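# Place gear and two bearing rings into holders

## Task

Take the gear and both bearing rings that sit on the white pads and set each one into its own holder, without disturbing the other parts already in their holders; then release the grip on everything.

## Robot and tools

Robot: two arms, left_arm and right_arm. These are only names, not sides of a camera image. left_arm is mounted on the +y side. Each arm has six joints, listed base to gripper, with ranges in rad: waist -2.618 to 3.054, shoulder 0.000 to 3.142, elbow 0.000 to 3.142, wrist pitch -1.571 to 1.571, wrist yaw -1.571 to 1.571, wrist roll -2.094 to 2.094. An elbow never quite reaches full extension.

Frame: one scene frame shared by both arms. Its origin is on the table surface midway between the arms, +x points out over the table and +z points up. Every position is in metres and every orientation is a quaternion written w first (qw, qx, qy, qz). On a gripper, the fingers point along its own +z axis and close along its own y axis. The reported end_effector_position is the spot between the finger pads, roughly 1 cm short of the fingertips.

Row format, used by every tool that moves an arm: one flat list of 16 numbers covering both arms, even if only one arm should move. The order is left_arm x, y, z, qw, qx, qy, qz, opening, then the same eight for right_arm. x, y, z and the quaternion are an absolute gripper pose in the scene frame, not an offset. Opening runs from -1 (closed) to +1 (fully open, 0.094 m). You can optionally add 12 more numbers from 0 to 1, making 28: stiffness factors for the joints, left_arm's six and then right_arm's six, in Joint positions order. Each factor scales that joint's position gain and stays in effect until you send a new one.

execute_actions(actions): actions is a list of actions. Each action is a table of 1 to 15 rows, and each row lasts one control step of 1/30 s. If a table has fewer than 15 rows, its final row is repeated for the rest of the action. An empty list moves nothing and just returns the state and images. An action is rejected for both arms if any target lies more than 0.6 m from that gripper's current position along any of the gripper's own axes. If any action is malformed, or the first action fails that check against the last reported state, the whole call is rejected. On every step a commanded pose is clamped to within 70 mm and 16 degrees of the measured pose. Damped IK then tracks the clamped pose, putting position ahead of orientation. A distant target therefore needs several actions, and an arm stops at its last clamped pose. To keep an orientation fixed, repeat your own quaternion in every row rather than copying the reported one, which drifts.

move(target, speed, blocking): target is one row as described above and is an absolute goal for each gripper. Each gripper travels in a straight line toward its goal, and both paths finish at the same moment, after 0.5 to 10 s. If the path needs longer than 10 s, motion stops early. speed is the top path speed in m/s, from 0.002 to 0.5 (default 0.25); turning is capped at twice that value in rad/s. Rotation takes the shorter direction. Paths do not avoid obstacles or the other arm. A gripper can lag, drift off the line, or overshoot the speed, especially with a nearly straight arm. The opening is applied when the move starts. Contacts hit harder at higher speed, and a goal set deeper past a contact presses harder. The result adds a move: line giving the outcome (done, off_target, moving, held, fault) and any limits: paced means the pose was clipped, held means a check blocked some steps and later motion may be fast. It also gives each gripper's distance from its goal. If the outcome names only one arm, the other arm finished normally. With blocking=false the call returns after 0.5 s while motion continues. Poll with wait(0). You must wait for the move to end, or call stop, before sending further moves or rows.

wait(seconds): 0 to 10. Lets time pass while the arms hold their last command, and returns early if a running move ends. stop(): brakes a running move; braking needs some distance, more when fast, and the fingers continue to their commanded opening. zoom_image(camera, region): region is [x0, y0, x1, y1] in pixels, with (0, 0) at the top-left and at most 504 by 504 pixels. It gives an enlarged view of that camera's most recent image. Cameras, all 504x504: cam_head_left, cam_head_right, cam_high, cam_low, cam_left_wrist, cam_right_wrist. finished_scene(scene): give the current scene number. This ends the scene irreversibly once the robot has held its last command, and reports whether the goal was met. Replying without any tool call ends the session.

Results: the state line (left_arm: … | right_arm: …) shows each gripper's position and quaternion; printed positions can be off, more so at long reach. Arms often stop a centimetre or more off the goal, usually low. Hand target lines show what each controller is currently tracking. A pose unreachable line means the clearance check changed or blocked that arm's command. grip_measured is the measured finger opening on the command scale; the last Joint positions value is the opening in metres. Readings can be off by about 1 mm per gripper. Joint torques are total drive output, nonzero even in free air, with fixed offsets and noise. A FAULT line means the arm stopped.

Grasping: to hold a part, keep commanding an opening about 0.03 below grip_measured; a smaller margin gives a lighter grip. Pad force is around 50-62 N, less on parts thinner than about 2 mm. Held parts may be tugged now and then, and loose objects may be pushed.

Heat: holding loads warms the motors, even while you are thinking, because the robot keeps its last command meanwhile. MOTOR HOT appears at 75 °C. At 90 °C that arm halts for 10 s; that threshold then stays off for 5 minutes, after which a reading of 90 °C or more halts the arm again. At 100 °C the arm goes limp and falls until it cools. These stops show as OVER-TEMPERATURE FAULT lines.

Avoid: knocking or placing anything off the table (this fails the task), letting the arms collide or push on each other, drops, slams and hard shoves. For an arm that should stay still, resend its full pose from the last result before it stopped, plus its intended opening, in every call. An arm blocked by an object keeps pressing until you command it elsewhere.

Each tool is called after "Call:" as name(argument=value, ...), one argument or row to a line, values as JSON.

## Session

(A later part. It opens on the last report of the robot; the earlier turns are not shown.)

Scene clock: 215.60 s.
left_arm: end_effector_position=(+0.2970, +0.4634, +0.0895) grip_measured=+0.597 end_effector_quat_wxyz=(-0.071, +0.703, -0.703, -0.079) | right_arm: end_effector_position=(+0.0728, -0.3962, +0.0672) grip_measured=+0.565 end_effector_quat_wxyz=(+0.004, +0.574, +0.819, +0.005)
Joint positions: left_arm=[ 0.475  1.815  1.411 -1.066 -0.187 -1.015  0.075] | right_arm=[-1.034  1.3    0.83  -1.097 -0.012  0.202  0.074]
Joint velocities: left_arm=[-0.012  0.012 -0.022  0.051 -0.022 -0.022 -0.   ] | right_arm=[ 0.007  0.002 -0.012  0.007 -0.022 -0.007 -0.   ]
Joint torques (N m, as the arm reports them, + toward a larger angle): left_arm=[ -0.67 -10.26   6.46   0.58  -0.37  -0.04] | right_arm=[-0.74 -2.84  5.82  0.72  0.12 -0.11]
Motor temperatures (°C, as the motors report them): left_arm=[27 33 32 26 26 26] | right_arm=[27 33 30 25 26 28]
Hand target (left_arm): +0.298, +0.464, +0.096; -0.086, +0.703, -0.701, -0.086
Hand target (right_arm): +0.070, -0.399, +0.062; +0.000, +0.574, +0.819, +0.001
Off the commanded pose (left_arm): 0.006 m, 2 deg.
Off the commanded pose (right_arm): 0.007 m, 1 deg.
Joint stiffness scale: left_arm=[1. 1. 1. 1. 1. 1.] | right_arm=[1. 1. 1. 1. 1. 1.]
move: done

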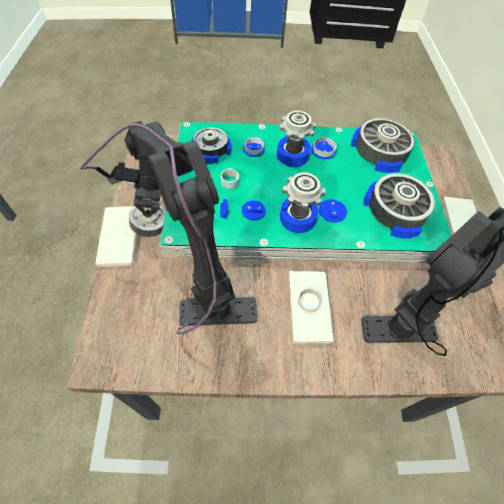

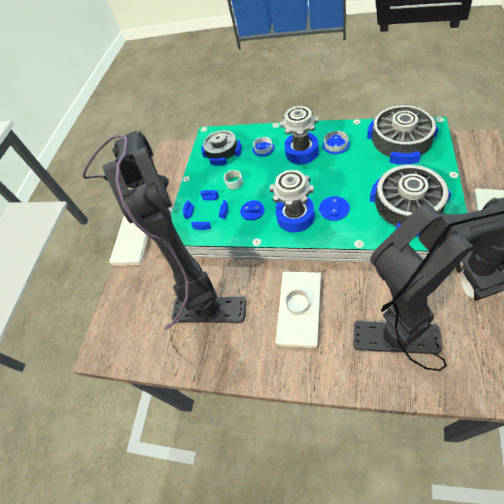

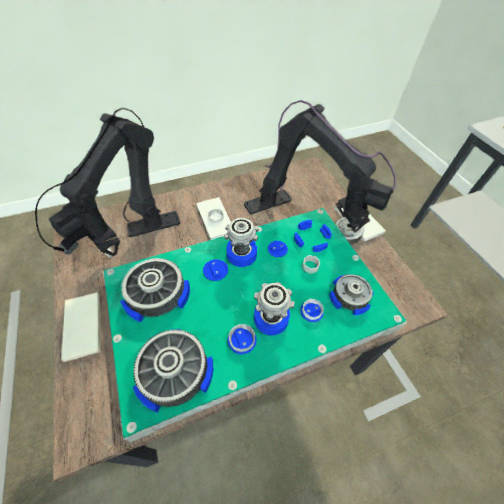

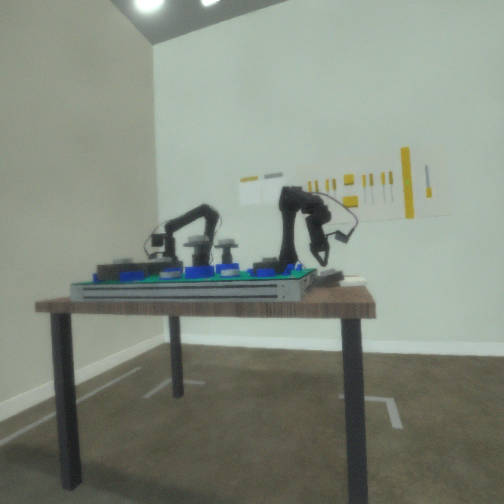

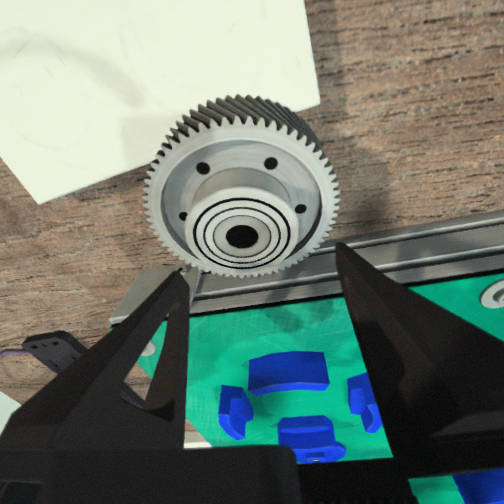

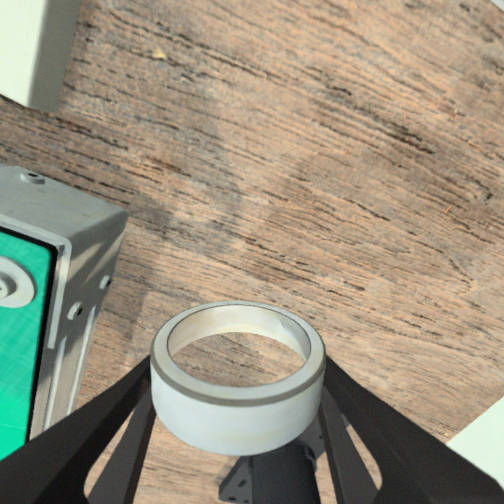

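Call:
move(
  target=[0.290, 0.470, 0.061, 0.0862, -0.7018, 0.7018, 0.0862, 0.6, 0.07, -0.40, 0.044, 0, 0.574, 0.819, 0, 0.5],
  speed=0.03,
)

Scene clock: 226.57 s.
left_arm: end_effector_position=(+0.2939, +0.4640, +0.0601) grip_measured=+0.597 end_effector_quat_wxyz=(-0.079, +0.701, -0.705, -0.078) | right_arm: end_effector_position=(+0.0729, -0.3969, +0.0485) grip_measured=+0.565 end_effector_quat_wxyz=(+0.001, +0.573, +0.819, +0.005)
Joint positions: left_arm=[ 0.481  1.815  1.289 -0.924 -0.188 -1.002  0.075] | right_arm=[-1.034  1.33   0.775 -1.017 -0.011  0.2    0.074]
Joint velocities: left_arm=[ 0.002 -0.027 -0.007 -0.022 -0.007  0.037  0.   ] | right_arm=[ 0.007  0.012  0.017 -0.007 -0.095 -0.007  0.001]
Joint torques (N m, as the arm reports them, + toward a larger angle): left_arm=[ 0.77 -8.86  6.62  0.6  -0.35  0.16] | right_arm=[-0.93 -3.31  5.64  0.71  0.12 -0.1 ]
Motor temperatures (°C, as the motors report them): left_arm=[27 35 31 26 26 26] | right_arm=[27 32 30 25 26 28]
Hand target (left_arm): +0.290, +0.470, +0.061; -0.086, +0.702, -0.702, -0.086
Hand target (right_arm): +0.070, -0.400, +0.044; -0.000, +0.574, +0.819, +0.000
Off the commanded pose (left_arm): 0.007 m, 1 deg.
Off the commanded pose (right_arm): 0.006 m, 1 deg.
Joint stiffness scale: left_arm=[1. 1. 1. 1. 1. 1.] | right_arm=[1. 1. 1. 1. 1. 1.]
move: done

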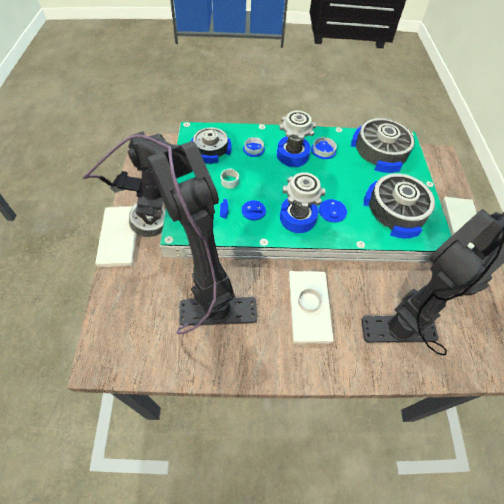

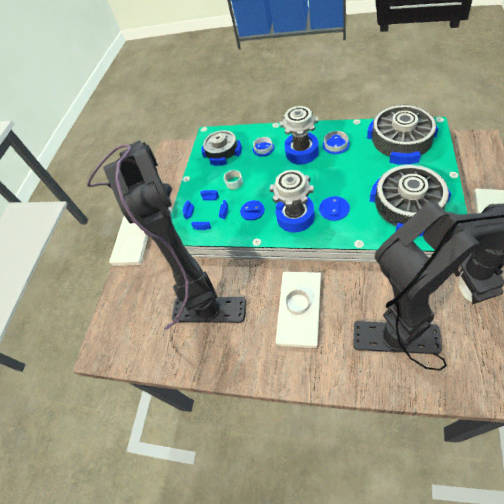

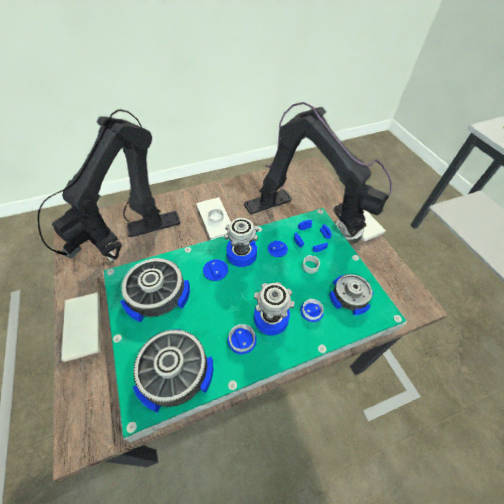

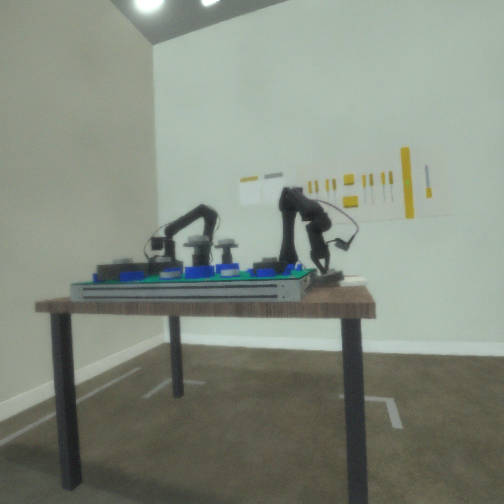

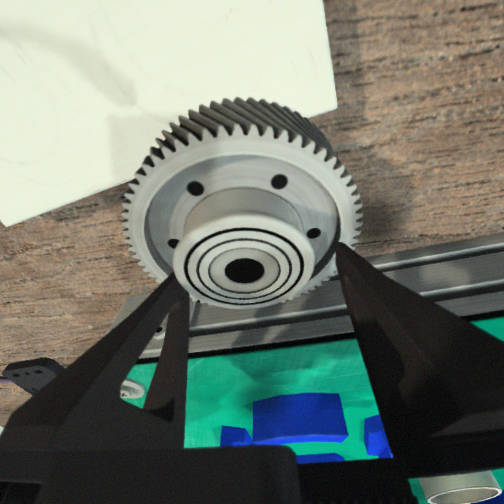

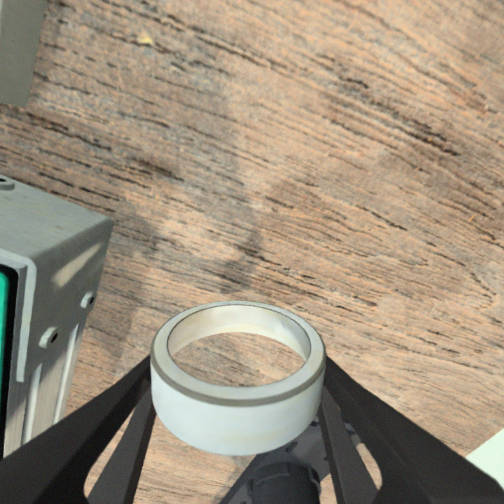

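Call:
move(
  target=[0.283, 0.473, 0.056, 0.0862, -0.7018, 0.7018, 0.0862, 0.6, 0.073, -0.408, 0.038, 0, 0.574, 0.819, 0, 0.5],
  speed=0.02,
)

Scene clock: 231.57 s.
left_arm: end_effector_position=(+0.2884, +0.4679, +0.0524) grip_measured=+0.597 end_effector_quat_wxyz=(-0.079, +0.700, -0.705, -0.079) | right_arm: end_effector_position=(+0.0742, -0.4027, +0.0404) grip_measured=+0.565 end_effector_quat_wxyz=(-0.002, +0.574, +0.819, +0.007)
Joint positions: left_arm=[ 0.499  1.815  1.257 -0.89  -0.187 -0.983  0.075] | right_arm=[-1.044  1.375  0.775 -0.981 -0.011  0.192  0.074]
Joint velocities: left_arm=[ 0.007 -0.002  0.012 -0.022  0.007  0.051 -0.   ] | right_arm=[ 0.002  0.007 -0.007  0.022 -0.095 -0.051  0.001]
Joint torques (N m, as the arm reports them, + toward a larger angle): left_arm=[ 0.88 -9.81  6.32  0.56 -0.34  0.14] | right_arm=[-0.74 -3.62  6.23  0.69  0.12 -0.11]
Motor temperatures (°C, as the motors report them): left_arm=[27 35 31 26 26 26] | right_arm=[27 32 30 25 26 28]
Hand target (left_arm): +0.283, +0.473, +0.056; -0.086, +0.702, -0.702, -0.086
Hand target (right_arm): +0.073, -0.408, +0.038; +0.000, +0.574, +0.819, +0.000
Off the commanded pose (left_arm): 0.008 m, 1 deg.
Off the commanded pose (right_arm): 0.006 m, 1 deg.
Joint stiffness scale: left_arm=[1. 1. 1. 1. 1. 1.] | right_arm=[1. 1. 1. 1. 1. 1.]
move: done

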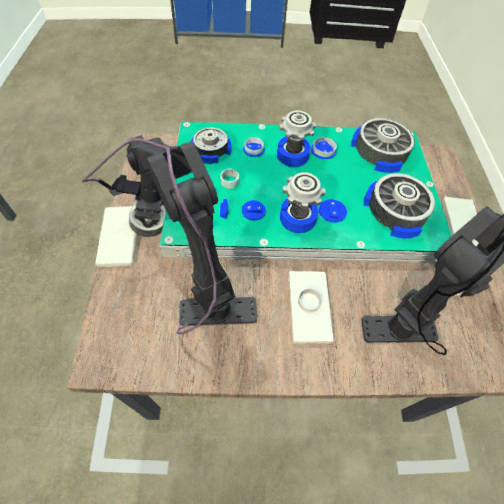

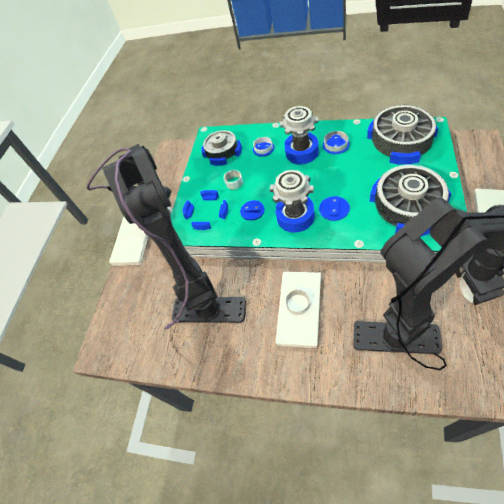

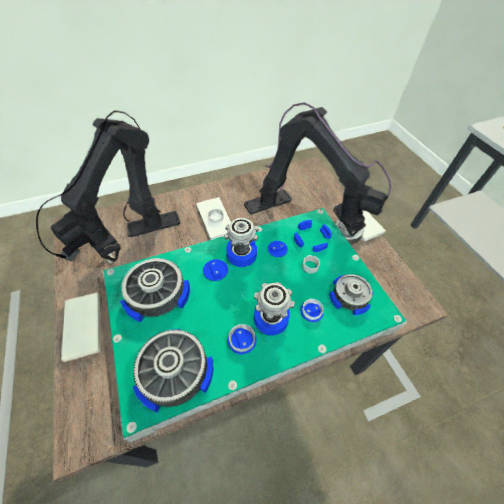

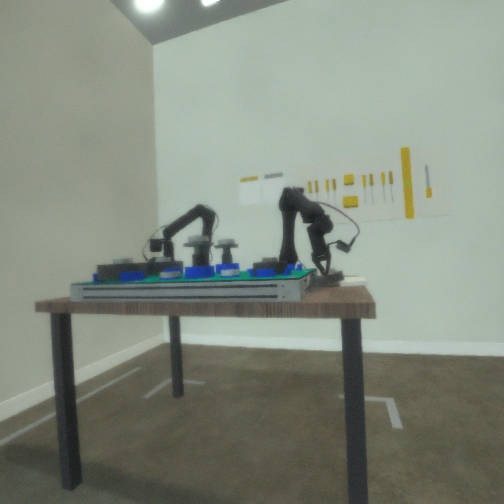

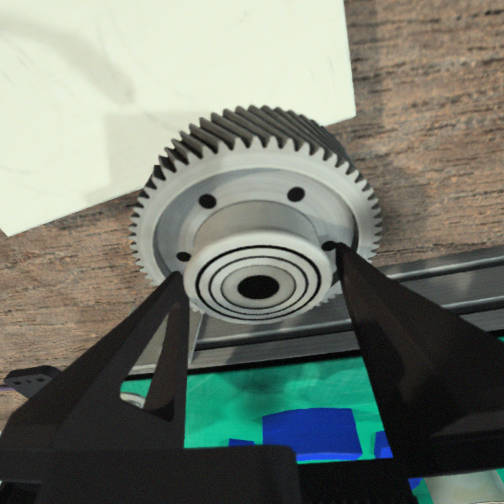

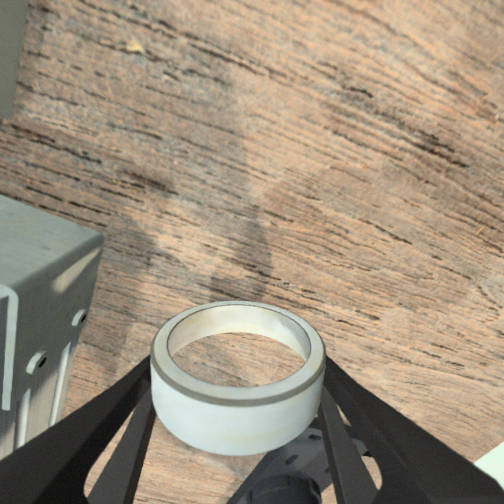

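Call:
move(
  target=[0.283, 0.473, 0.056, 0.0862, -0.7018, 0.7018, 0.0862, 0.12, 0.077, -0.418, 0.031, 0, 0.574, 0.819, 0, 0.5],
  speed=0.02,
)

Scene clock: 237.40 s.
left_arm: end_effector_position=(+0.2900, +0.4679, +0.0520) grip_measured=+0.243 end_effector_quat_wxyz=(-0.081, +0.700, -0.705, -0.076) | right_arm: end_effector_position=(+0.0736, -0.4031, +0.0361) grip_measured=+0.565 end_effector_quat_wxyz=(-0.009, +0.573, +0.820, +0.011)
Joint positions: left_arm=[ 0.499  1.815  1.255 -0.882 -0.182 -0.982  0.058] | right_arm=[-1.048  1.398  0.775 -0.973 -0.012  0.184  0.074]
Joint velocities: left_arm=[-0.012  0.007 -0.022 -0.081 -0.022  0.022  0.   ] | right_arm=[ 0.007 -0.017 -0.012 -0.066 -0.007  0.051 -0.001]
Joint torques (N m, as the arm reports them, + toward a larger angle): left_arm=[ 0.78 -9.72  6.52  0.5  -0.4   0.11] | right_arm=[-1.01 -1.94  7.29  0.92  0.14 -0.09]
Motor temperatures (°C, as the motors report them): left_arm=[27 35 31 26 26 26] | right_arm=[27 32 30 25 26 28]
Hand target (left_arm): +0.283, +0.473, +0.056; -0.086, +0.702, -0.702, -0.086
Hand target (right_arm): +0.076, -0.417, +0.032; -0.000, +0.574, +0.819, -0.000
Off the commanded pose (left_arm): 0.010 m, 1 deg.
Off the commanded pose (right_arm): 0.016 m, 2 deg.
Joint stiffness scale: left_arm=[1. 1. 1. 1. 1. 1.] | right_arm=[1. 1. 1. 1. 1. 1.]
move: off_target (right_arm)

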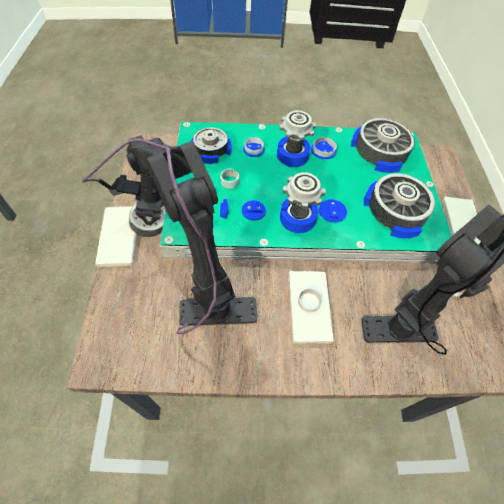

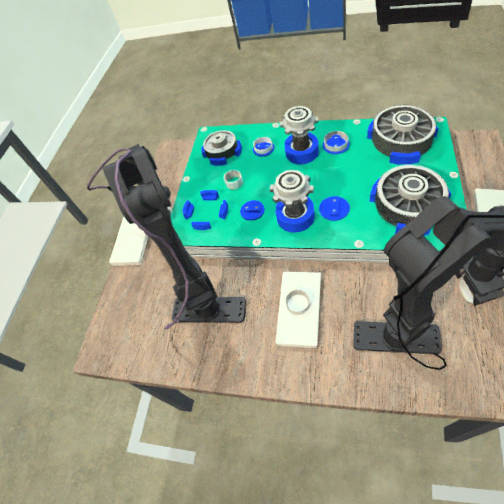

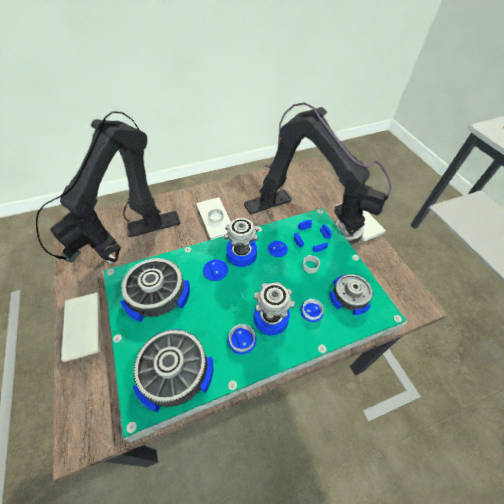

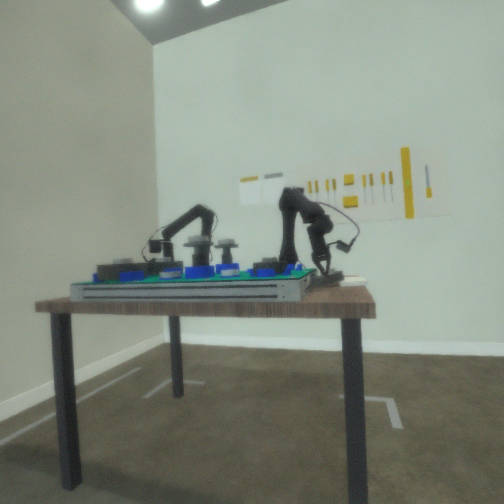

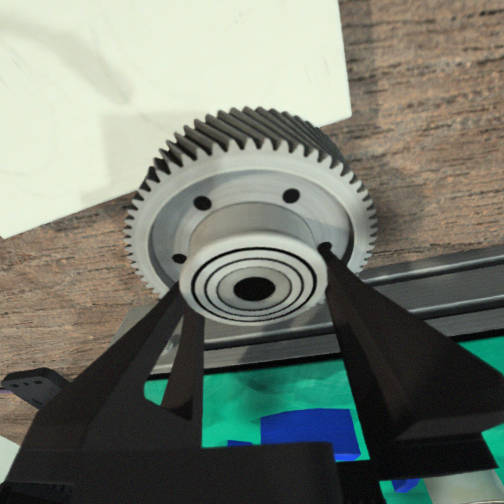

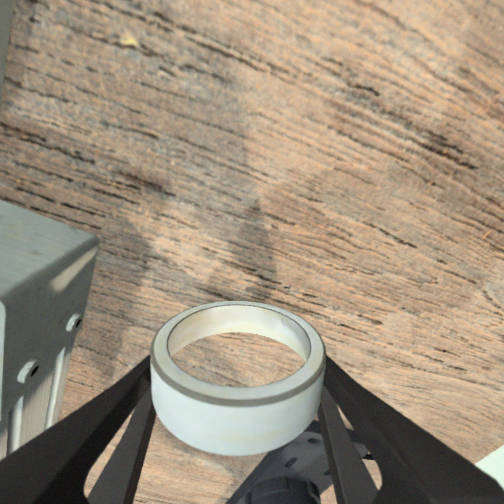

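Call:
move(
  target=[0.288, 0.478, 0.21, 0, -0.7071, 0.7071, 0, 0.12, 0.081, -0.424, 0.032, 0, 0.574, 0.819, 0, 0.553],
  speed=0.08,
)

Scene clock: 243.20 s.
left_arm: end_effector_position=(+0.2888, +0.4732, +0.1507) grip_measured=+0.243 end_effector_quat_wxyz=(+0.026, +0.706, -0.708, -0.001) | right_arm: end_effector_position=(+0.0767, -0.4090, +0.0362) grip_measured=+0.566 end_effector_quat_wxyz=(-0.013, +0.573, +0.820, +0.012)
Joint positions: left_arm=[ 0.605  1.969  1.875 -1.53   0.004 -0.892  0.058] | right_arm=[-1.048  1.433  0.804 -0.975 -0.01   0.183  0.074]
Joint velocities: left_arm=[ 0.002  0.012 -0.007 -0.022  0.037  0.022 -0.   ] | right_arm=[ 0.007 -0.007 -0.002 -0.037  0.007 -0.022 -0.001]
Joint torques (N m, as the arm reports them, + toward a larger angle): left_arm=[  0.62 -17.61  14.38  -0.14  -0.09   0.11] | right_arm=[-0.82 -2.58  7.19  0.92  0.13 -0.07]
Motor temperatures (°C, as the motors report them): left_arm=[27 36 32 26 26 26] | right_arm=[27 32 30 25 26 28]
Hand target (left_arm): +0.285, +0.476, +0.205; -0.046, +0.707, -0.706, +0.004
Hand target (right_arm): +0.080, -0.423, +0.033; -0.000, +0.574, +0.819, -0.000
Off the commanded pose (left_arm): 0.060 m, 3 deg.
Off the commanded pose (right_arm): 0.016 m, 2 deg.
Joint stiffness scale: left_arm=[1. 1. 1. 1. 1. 1.] | right_arm=[1. 1. 1. 1. 1. 1.]
joint sent to its limit (left arm) — the command would take joint 4 (wrist pitch) past its lower limit, so that joint was sent only as far as its limit.
move: off_target (left_arm, right_arm)

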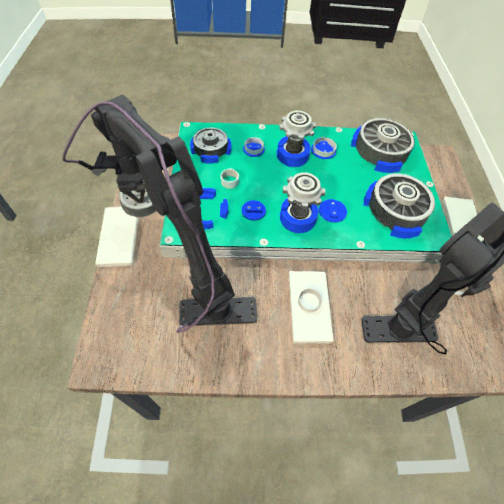

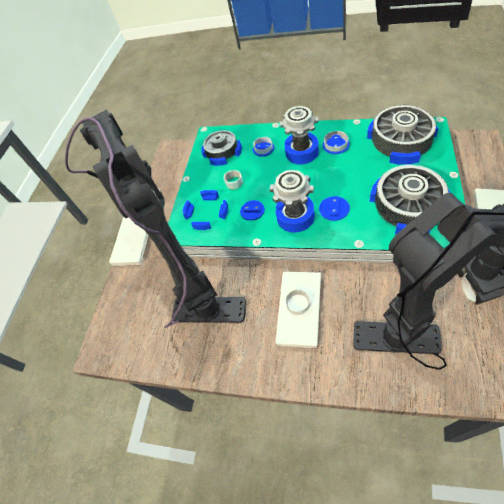

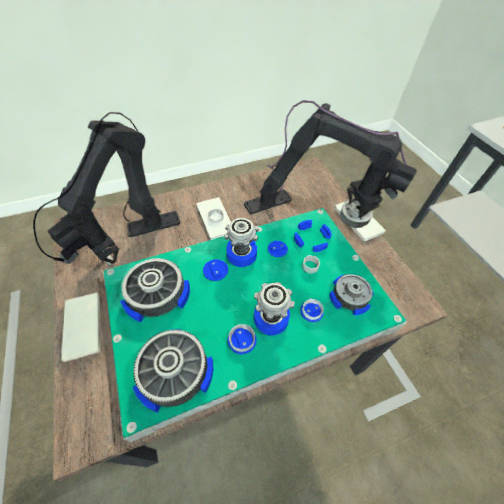

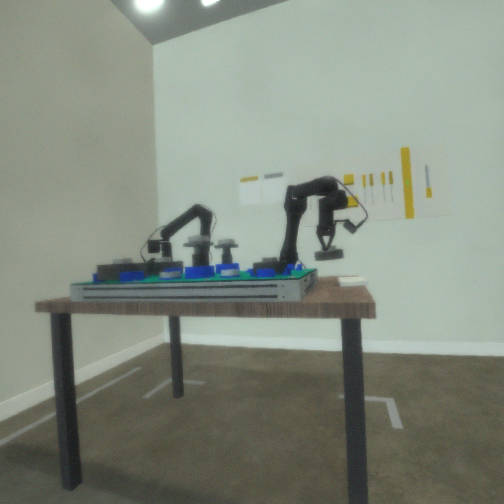

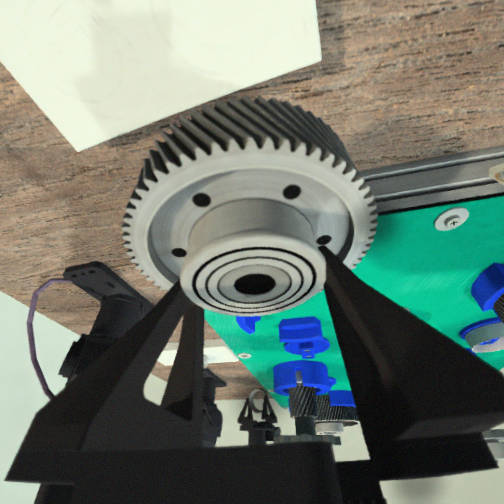

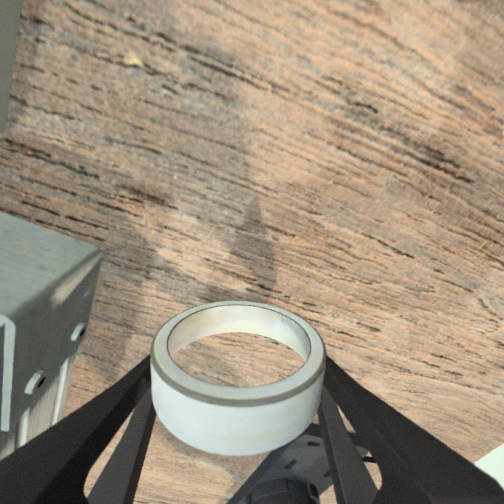

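Call:
execute_actions(
  actions=[
    [[0.2880,0.4778,0.2100,0,-0.7071,0.7071,0,0.12,0.0770,-0.4100,0.0380,-0.0003,0.574,0.819,0.0002,0.53],
[0.2881,0.4771,0.2099,0,-0.7071,0.7071,0,0.12,0.0770,-0.4101,0.0380,-0.0010,0.574,0.819,0.0007,0.53],
[0.2883,0.4761,0.2098,0,-0.7071,0.7071,0,0.12,0.0771,-0.4102,0.0381,-0.0023,0.574,0.819,0.0016,0.53],
[0.2885,0.4746,0.2096,0,-0.7071,0.7071,0,0.12,0.0771,-0.4103,0.0382,-0.0042,0.574,0.819,0.0029,0.53],
[0.2888,0.4727,0.2094,0,-0.7071,0.7071,0,0.12,0.0772,-0.4105,0.0383,-0.0065,0.574,0.819,0.0045,0.53],
[0.2891,0.4704,0.2091,0,-0.7071,0.7071,0,0.12,0.0773,-0.4106,0.0384,-0.0093,0.574,0.819,0.0065,0.53],
[0.2895,0.4677,0.2088,0,-0.7071,0.7071,0,0.12,0.0774,-0.4109,0.0385,-0.0125,0.5739,0.8189,0.0088,0.53],
[0.2899,0.4646,0.2085,0,-0.7071,0.7071,0,0.12,0.0775,-0.4111,0.0387,-0.0163,0.5739,0.8188,0.0114,0.53],
[0.2904,0.4612,0.2081,0,-0.7071,0.7071,0,0.12,0.0776,-0.4114,0.0389,-0.0205,0.5738,0.8187,0.0144,0.53],
[0.2909,0.4574,0.2077,0,-0.7071,0.7071,0,0.12,0.0777,-0.4118,0.0391,-0.0251,0.5737,0.8186,0.0176,0.53],
[0.2915,0.4533,0.2072,0,-0.7071,0.7071,0,0.12,0.0778,-0.4121,0.0393,-0.0301,0.5736,0.8184,0.0211,0.53],
[0.2921,0.4489,0.2067,0,-0.7071,0.7071,0,0.12,0.0780,-0.4125,0.0395,-0.0355,0.5735,0.8182,0.0249,0.53],
[0.2928,0.4442,0.2062,0,-0.7071,0.7071,0,0.12,0.0782,-0.4129,0.0397,-0.0412,0.5733,0.8180,0.0289,0.53],
[0.2935,0.4392,0.2056,0,-0.7071,0.7071,0,0.12,0.0783,-0.4133,0.0400,-0.0472,0.5730,0.8176,0.0331,0.53],
[0.2943,0.4340,0.2050,0,-0.7071,0.7071,0,0.12,0.0785,-0.4138,0.0403,-0.0536,0.5728,0.8172,0.0375,0.53]],
    [[0.2950,0.4286,0.2044,0,-0.7071,0.7071,0,0.12,0.0787,-0.4142,0.0405,-0.0601,0.5725,0.8168,0.0421,0.53],
[0.2958,0.4230,0.2037,0,-0.7071,0.7071,0,0.12,0.0789,-0.4147,0.0408,-0.0670,0.5721,0.8163,0.0470,0.53],
[0.2966,0.4172,0.2031,0,-0.7071,0.7071,0,0.12,0.0791,-0.4152,0.0411,-0.0740,0.5717,0.8157,0.0518,0.53],
[0.2975,0.4113,0.2024,0,-0.7071,0.7071,0,0.12,0.0793,-0.4157,0.0414,-0.0812,0.5712,0.8150,0.0569,0.53],
[0.2983,0.4053,0.2017,0,-0.7071,0.7071,0,0.12,0.0795,-0.4162,0.0417,-0.0885,0.5706,0.8142,0.0620,0.53],
[0.2992,0.3992,0.2010,0,-0.7071,0.7071,0,0.12,0.0797,-0.4167,0.0420,-0.0957,0.5701,0.8134,0.0671,0.53],
[0.3001,0.3931,0.2003,0,-0.7071,0.7071,0,0.12,0.0799,-0.4172,0.0423,-0.1032,0.5694,0.8125,0.0723,0.53],
[0.3009,0.3869,0.1997,0,-0.7071,0.7071,0,0.12,0.0801,-0.4178,0.0427,-0.1106,0.5687,0.8115,0.0775,0.53],
[0.3018,0.3808,0.1990,0,-0.7071,0.7071,0,0.12,0.0803,-0.4183,0.0430,-0.1180,0.5680,0.8105,0.0827,0.53],
[0.3027,0.3747,0.1983,0,-0.7071,0.7071,0,0.12,0.0805,-0.4188,0.0433,-0.1253,0.5672,0.8094,0.0878,0.53],
[0.3035,0.3687,0.1976,0,-0.7071,0.7071,0,0.12,0.0807,-0.4193,0.0436,-0.1326,0.5664,0.8082,0.0929,0.53],
[0.3044,0.3628,0.1969,0,-0.7071,0.7071,0,0.12,0.0809,-0.4198,0.0439,-0.1396,0.5656,0.8070,0.0979,0.53],
[0.3052,0.3570,0.1963,0,-0.7071,0.7071,0,0.12,0.0811,-0.4203,0.0442,-0.1466,0.5647,0.8058,0.1027,0.53],
[0.3060,0.3514,0.1956,0,-0.7071,0.7071,0,0.12,0.0813,-0.4208,0.0445,-0.1533,0.5639,0.8045,0.1075,0.53],
[0.3068,0.3460,0.1950,0,-0.7071,0.7071,0,0.12,0.0815,-0.4213,0.0448,-0.1598,0.5630,0.8033,0.1120,0.53]],
    [[0.3075,0.3408,0.1944,0,-0.7071,0.7071,0,0.12,0.0817,-0.4217,0.0450,-0.1660,0.5621,0.8020,0.1163,0.53],
[0.3082,0.3358,0.1938,0,-0.7071,0.7071,0,0.12,0.0818,-0.4221,0.0453,-0.1719,0.5612,0.8008,0.1205,0.53],
[0.3089,0.3311,0.1933,0,-0.7071,0.7071,0,0.12,0.0820,-0.4225,0.0455,-0.1776,0.5603,0.7995,0.1244,0.53],
[0.3095,0.3267,0.1928,0,-0.7071,0.7071,0,0.12,0.0822,-0.4229,0.0457,-0.1828,0.5595,0.7983,0.1281,0.53],
[0.3101,0.3226,0.1923,0,-0.7071,0.7071,0,0.12,0.0823,-0.4232,0.0459,-0.1876,0.5587,0.7972,0.1315,0.53],
[0.3106,0.3188,0.1919,0,-0.7071,0.7071,0,0.12,0.0824,-0.4236,0.0461,-0.1921,0.5580,0.7961,0.1347,0.53],
[0.3111,0.3154,0.1915,0,-0.7071,0.7071,0,0.12,0.0825,-0.4239,0.0463,-0.1962,0.5573,0.7952,0.1375,0.53],
[0.3115,0.3123,0.1912,0,-0.7071,0.7071,0,0.12,0.0826,-0.4241,0.0465,-0.1998,0.5567,0.7942,0.1401,0.53],
[0.3119,0.3096,0.1909,0,-0.7071,0.7071,0,0.12,0.0827,-0.4244,0.0466,-0.2030,0.5561,0.7934,0.1423,0.53],
[0.3122,0.3073,0.1906,0,-0.7071,0.7071,0,0.12,0.0828,-0.4245,0.0467,-0.2057,0.5556,0.7927,0.1442,0.53],
[0.3125,0.3054,0.1904,0,-0.7071,0.7071,0,0.12,0.0829,-0.4247,0.0468,-0.2079,0.5552,0.7922,0.1457,0.53],
[0.3127,0.3039,0.1902,0,-0.7071,0.7071,0,0.12,0.0829,-0.4248,0.0469,-0.2097,0.5549,0.7917,0.1470,0.53],
[0.3129,0.3029,0.1901,0,-0.7071,0.7071,0,0.12,0.0830,-0.4249,0.0470,-0.2110,0.5546,0.7914,0.1479,0.53],
[0.3130,0.3022,0.1900,0,-0.7071,0.7071,0,0.12,0.0830,-0.4250,0.0470,-0.2118,0.5545,0.7912,0.1484,0.53],
[0.3130,0.3020,0.1900,0,-0.7071,0.7071,0,0.12,0.0830,-0.4250,0.0470,-0.2120,0.5544,0.7911,0.1486,0.53]],
    [[0.3130,0.3020,0.1900,0,-0.7071,0.7071,0,0.12,0.0830,-0.4250,0.0470,-0.2120,0.5544,0.7911,0.1486,0.53]],
  ],
)

Scene clock: 305.53 s.
left_arm: end_effector_position=(+0.3207, +0.3006, +0.1505) grip_measured=+0.242 end_effector_quat_wxyz=(+0.042, +0.705, -0.708, -0.016) | right_arm: end_effector_position=(+0.0829, -0.4246, +0.0431) grip_measured=+0.566 end_effector_quat_wxyz=(-0.208, +0.556, +0.793, +0.140)
Joint positions: left_arm=[ 0.104  1.825  1.679 -1.512  0.022 -1.391  0.058] | right_arm=[-1.097  1.941  1.273 -1.407 -0.057  0.123  0.074]
Joint velocities: left_arm=[-0.017 -0.017 -0.002  0.022  0.066 -0.007  0.   ] | right_arm=[ 0.007 -0.012  0.012 -0.051 -0.081  0.037 -0.001]
Joint torques (N m, as the arm reports them, + toward a larger angle): left_arm=[ -0.34 -15.34  11.01  -0.31  -0.24  -0.06] | right_arm=[-0.62 -7.24  7.1  -0.5  -0.08 -0.09]
Motor temperatures (°C, as the motors report them): left_arm=[27 54 38 26 26 26] | right_arm=[27 31 31 26 26 28]
Hand target (left_arm): +0.312, +0.301, +0.188; +0.000, +0.708, -0.706, +0.001
Hand target (right_arm): +0.083, -0.425, +0.047; -0.211, +0.555, +0.791, +0.149
Off the commanded pose (left_arm): 0.040 m, 5 deg.
Off the commanded pose (right_arm): 0.004 m, 1 deg.
Joint stiffness scale: left_arm=[1. 1. 1. 1. 1. 1.] | right_arm=[1. 1. 1. 1. 1. 1.]

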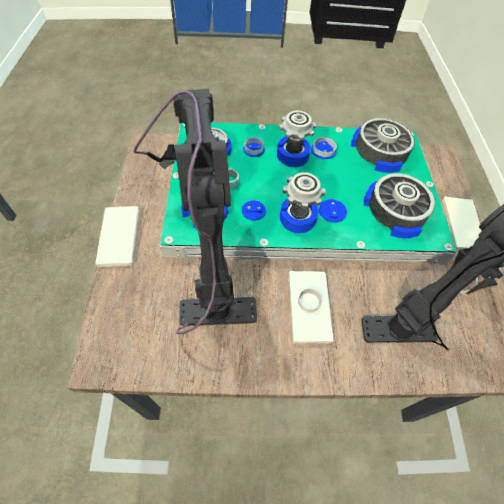

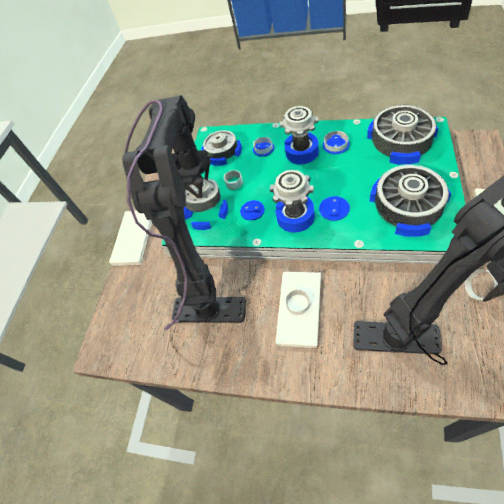

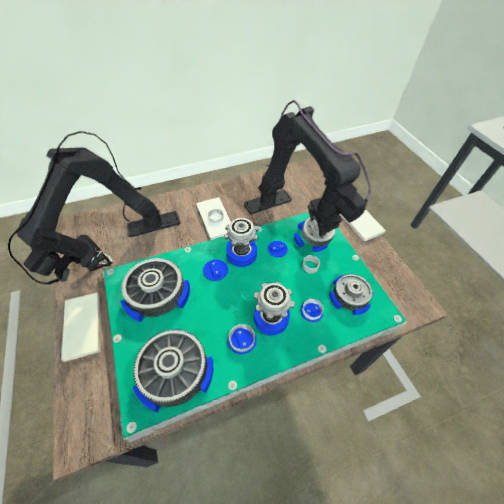

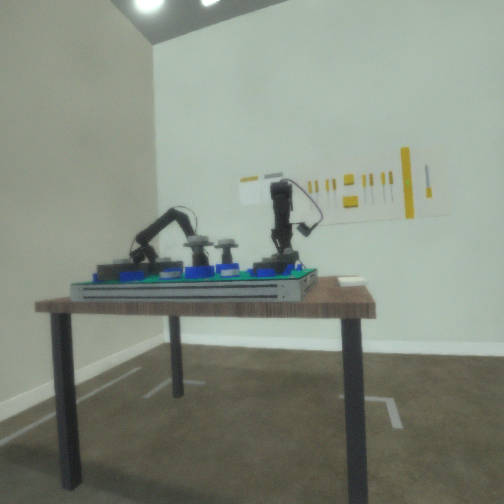

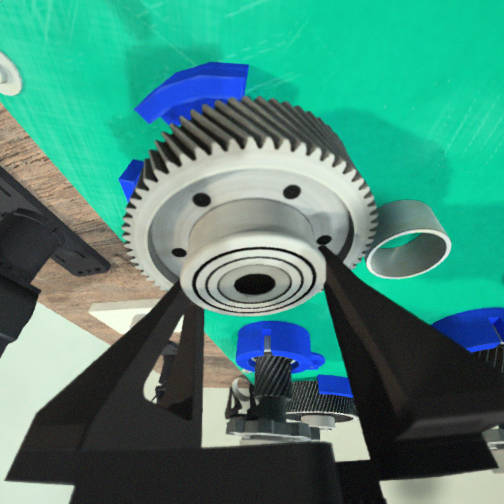

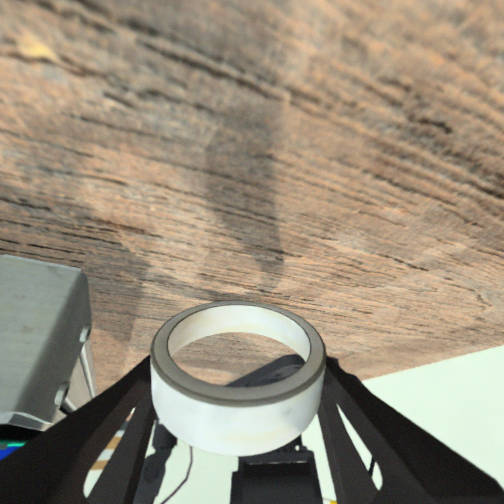

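Call:
execute_actions(
  actions=[
    [[0.310,0.302,0.188,-0.01,0.707,-0.707,0.004,0.12,0.0830,-0.4250,0.044,-0.2120,0.5544,0.7911,0.1486,0.555],
[0.310,0.302,0.188,-0.01,0.707,-0.707,0.004,0.12,0.0830,-0.4250,0.044,-0.2120,0.5544,0.7911,0.1486,0.555],
[0.310,0.302,0.188,-0.01,0.707,-0.707,0.004,0.12,0.0830,-0.4250,0.044,-0.2120,0.5544,0.7911,0.1486,0.555],
[0.307,0.302,0.186,-0.02,0.707,-0.707,0.008,0.12,0.0830,-0.4250,0.041,-0.2120,0.5544,0.7911,0.1486,0.555],
[0.307,0.302,0.186,-0.02,0.707,-0.707,0.008,0.12,0.0830,-0.4250,0.041,-0.2120,0.5544,0.7911,0.1486,0.555],
[0.307,0.302,0.186,-0.02,0.707,-0.707,0.008,0.12,0.0830,-0.4250,0.041,-0.2120,0.5544,0.7911,0.1486,0.555],
[0.304,0.302,0.184,-0.03,0.707,-0.707,0.012,0.12,0.0835,-0.4260,0.038,-0.2120,0.5544,0.7911,0.1486,0.555],
[0.304,0.302,0.184,-0.03,0.707,-0.707,0.012,0.12,0.0835,-0.4260,0.038,-0.2120,0.5544,0.7911,0.1486,0.555],
[0.304,0.302,0.184,-0.03,0.707,-0.707,0.012,0.12,0.0835,-0.4260,0.038,-0.2120,0.5544,0.7911,0.1486,0.555],
[0.301,0.302,0.182,-0.041,0.707,-0.707,0.016,0.12,0.0840,-0.4280,0.035,-0.2120,0.5544,0.7911,0.1486,0.555],
[0.301,0.302,0.182,-0.041,0.707,-0.707,0.016,0.12,0.0840,-0.4280,0.035,-0.2120,0.5544,0.7911,0.1486,0.555],
[0.301,0.302,0.182,-0.041,0.707,-0.707,0.016,0.12,0.0840,-0.4280,0.035,-0.2120,0.5544,0.7911,0.1486,0.555],
[0.299,0.302,0.180,-0.041,0.707,-0.707,0.016,0.12,0.0850,-0.4300,0.032,-0.2120,0.5544,0.7911,0.1486,0.555]],
    [[0.299,0.302,0.180,-0.041,0.707,-0.707,0.016,0.12,0.0860,-0.4330,0.029,-0.2120,0.5544,0.7911,0.1486,0.555]],
  ],
)

Scene clock: 317.90 s.
left_arm: end_effector_position=(+0.2978, +0.2992, +0.1458) grip_measured=+0.243 end_effector_quat_wxyz=(+0.011, +0.708, -0.706, -0.003) | right_arm: end_effector_position=(+0.0825, -0.4238, +0.0419) grip_measured=+0.567 end_effector_quat_wxyz=(-0.221, +0.553, +0.789, +0.149)
Joint positions: left_arm=[ 0.104  1.671  1.483 -1.404  0.008 -1.4    0.058] | right_arm=[-1.099  1.97   1.293 -1.43  -0.06   0.119  0.074]
Joint velocities: left_arm=[-0.002  0.017  0.012 -0.051 -0.095  0.022 -0.001] | right_arm=[-0.022 -0.002  0.002  0.007 -0.007 -0.037 -0.002]
Joint torques (N m, as the arm reports them, + toward a larger angle): left_arm=[ -0.52 -13.24  11.43   0.09  -0.32  -0.05] | right_arm=[-0.69 -5.73  5.92  0.04 -0.03 -0.09]
Motor temperatures (°C, as the motors report them): left_arm=[27 52 37 26 26 26] | right_arm=[27 32 31 26 26 28]
Hand target (left_arm): +0.298, +0.302, +0.179; -0.041, +0.708, -0.705, +0.016
Hand target (right_arm): +0.086, -0.433, +0.030; -0.212, +0.554, +0.791, +0.148
Off the commanded pose (left_arm): 0.034 m, 6 deg.
Off the commanded pose (right_arm): 0.016 m, 1 deg.
Joint stiffness scale: left_arm=[1. 1. 1. 1. 1. 1.] | right_arm=[1. 1. 1. 1. 1. 1.]

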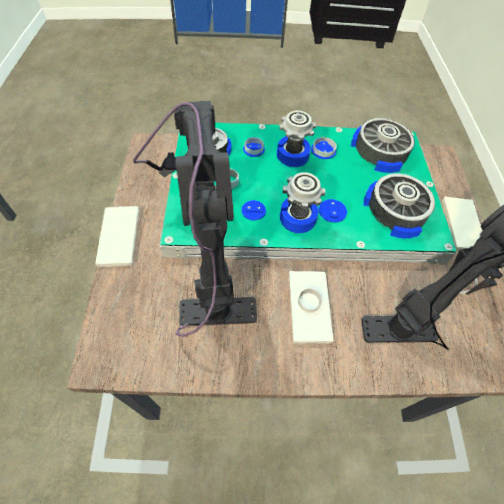

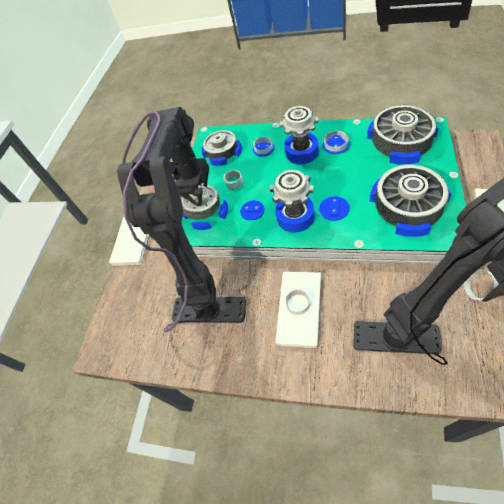

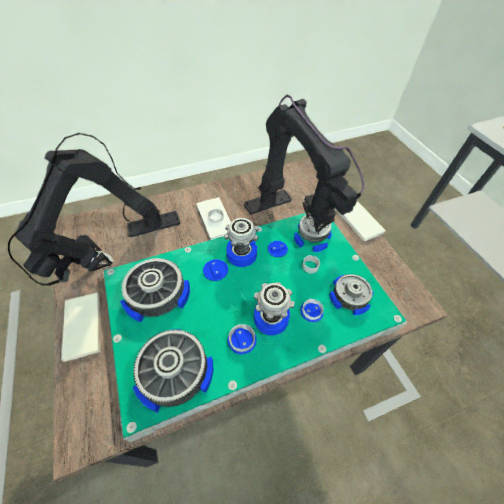

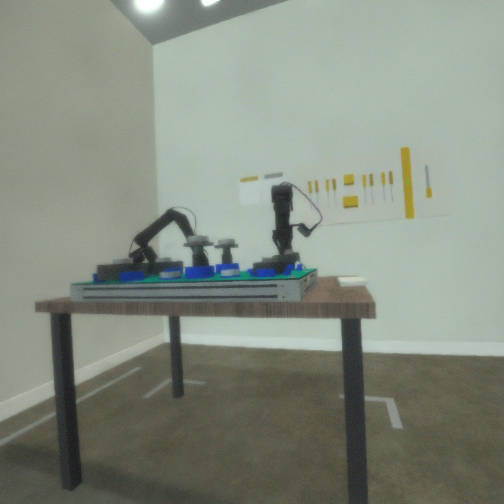

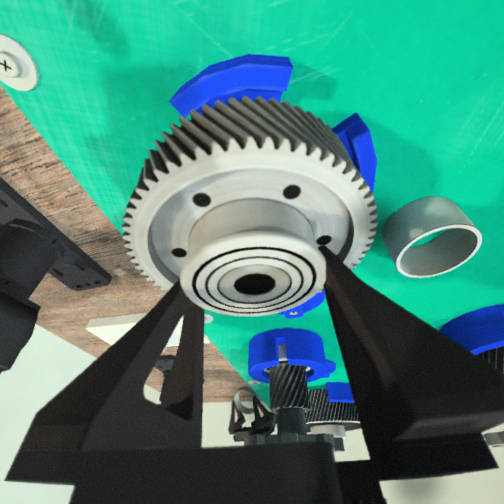

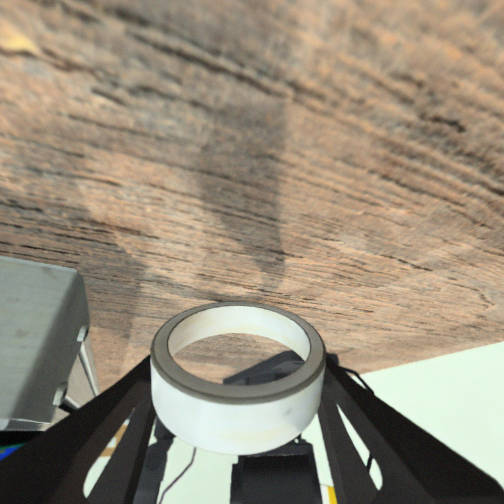

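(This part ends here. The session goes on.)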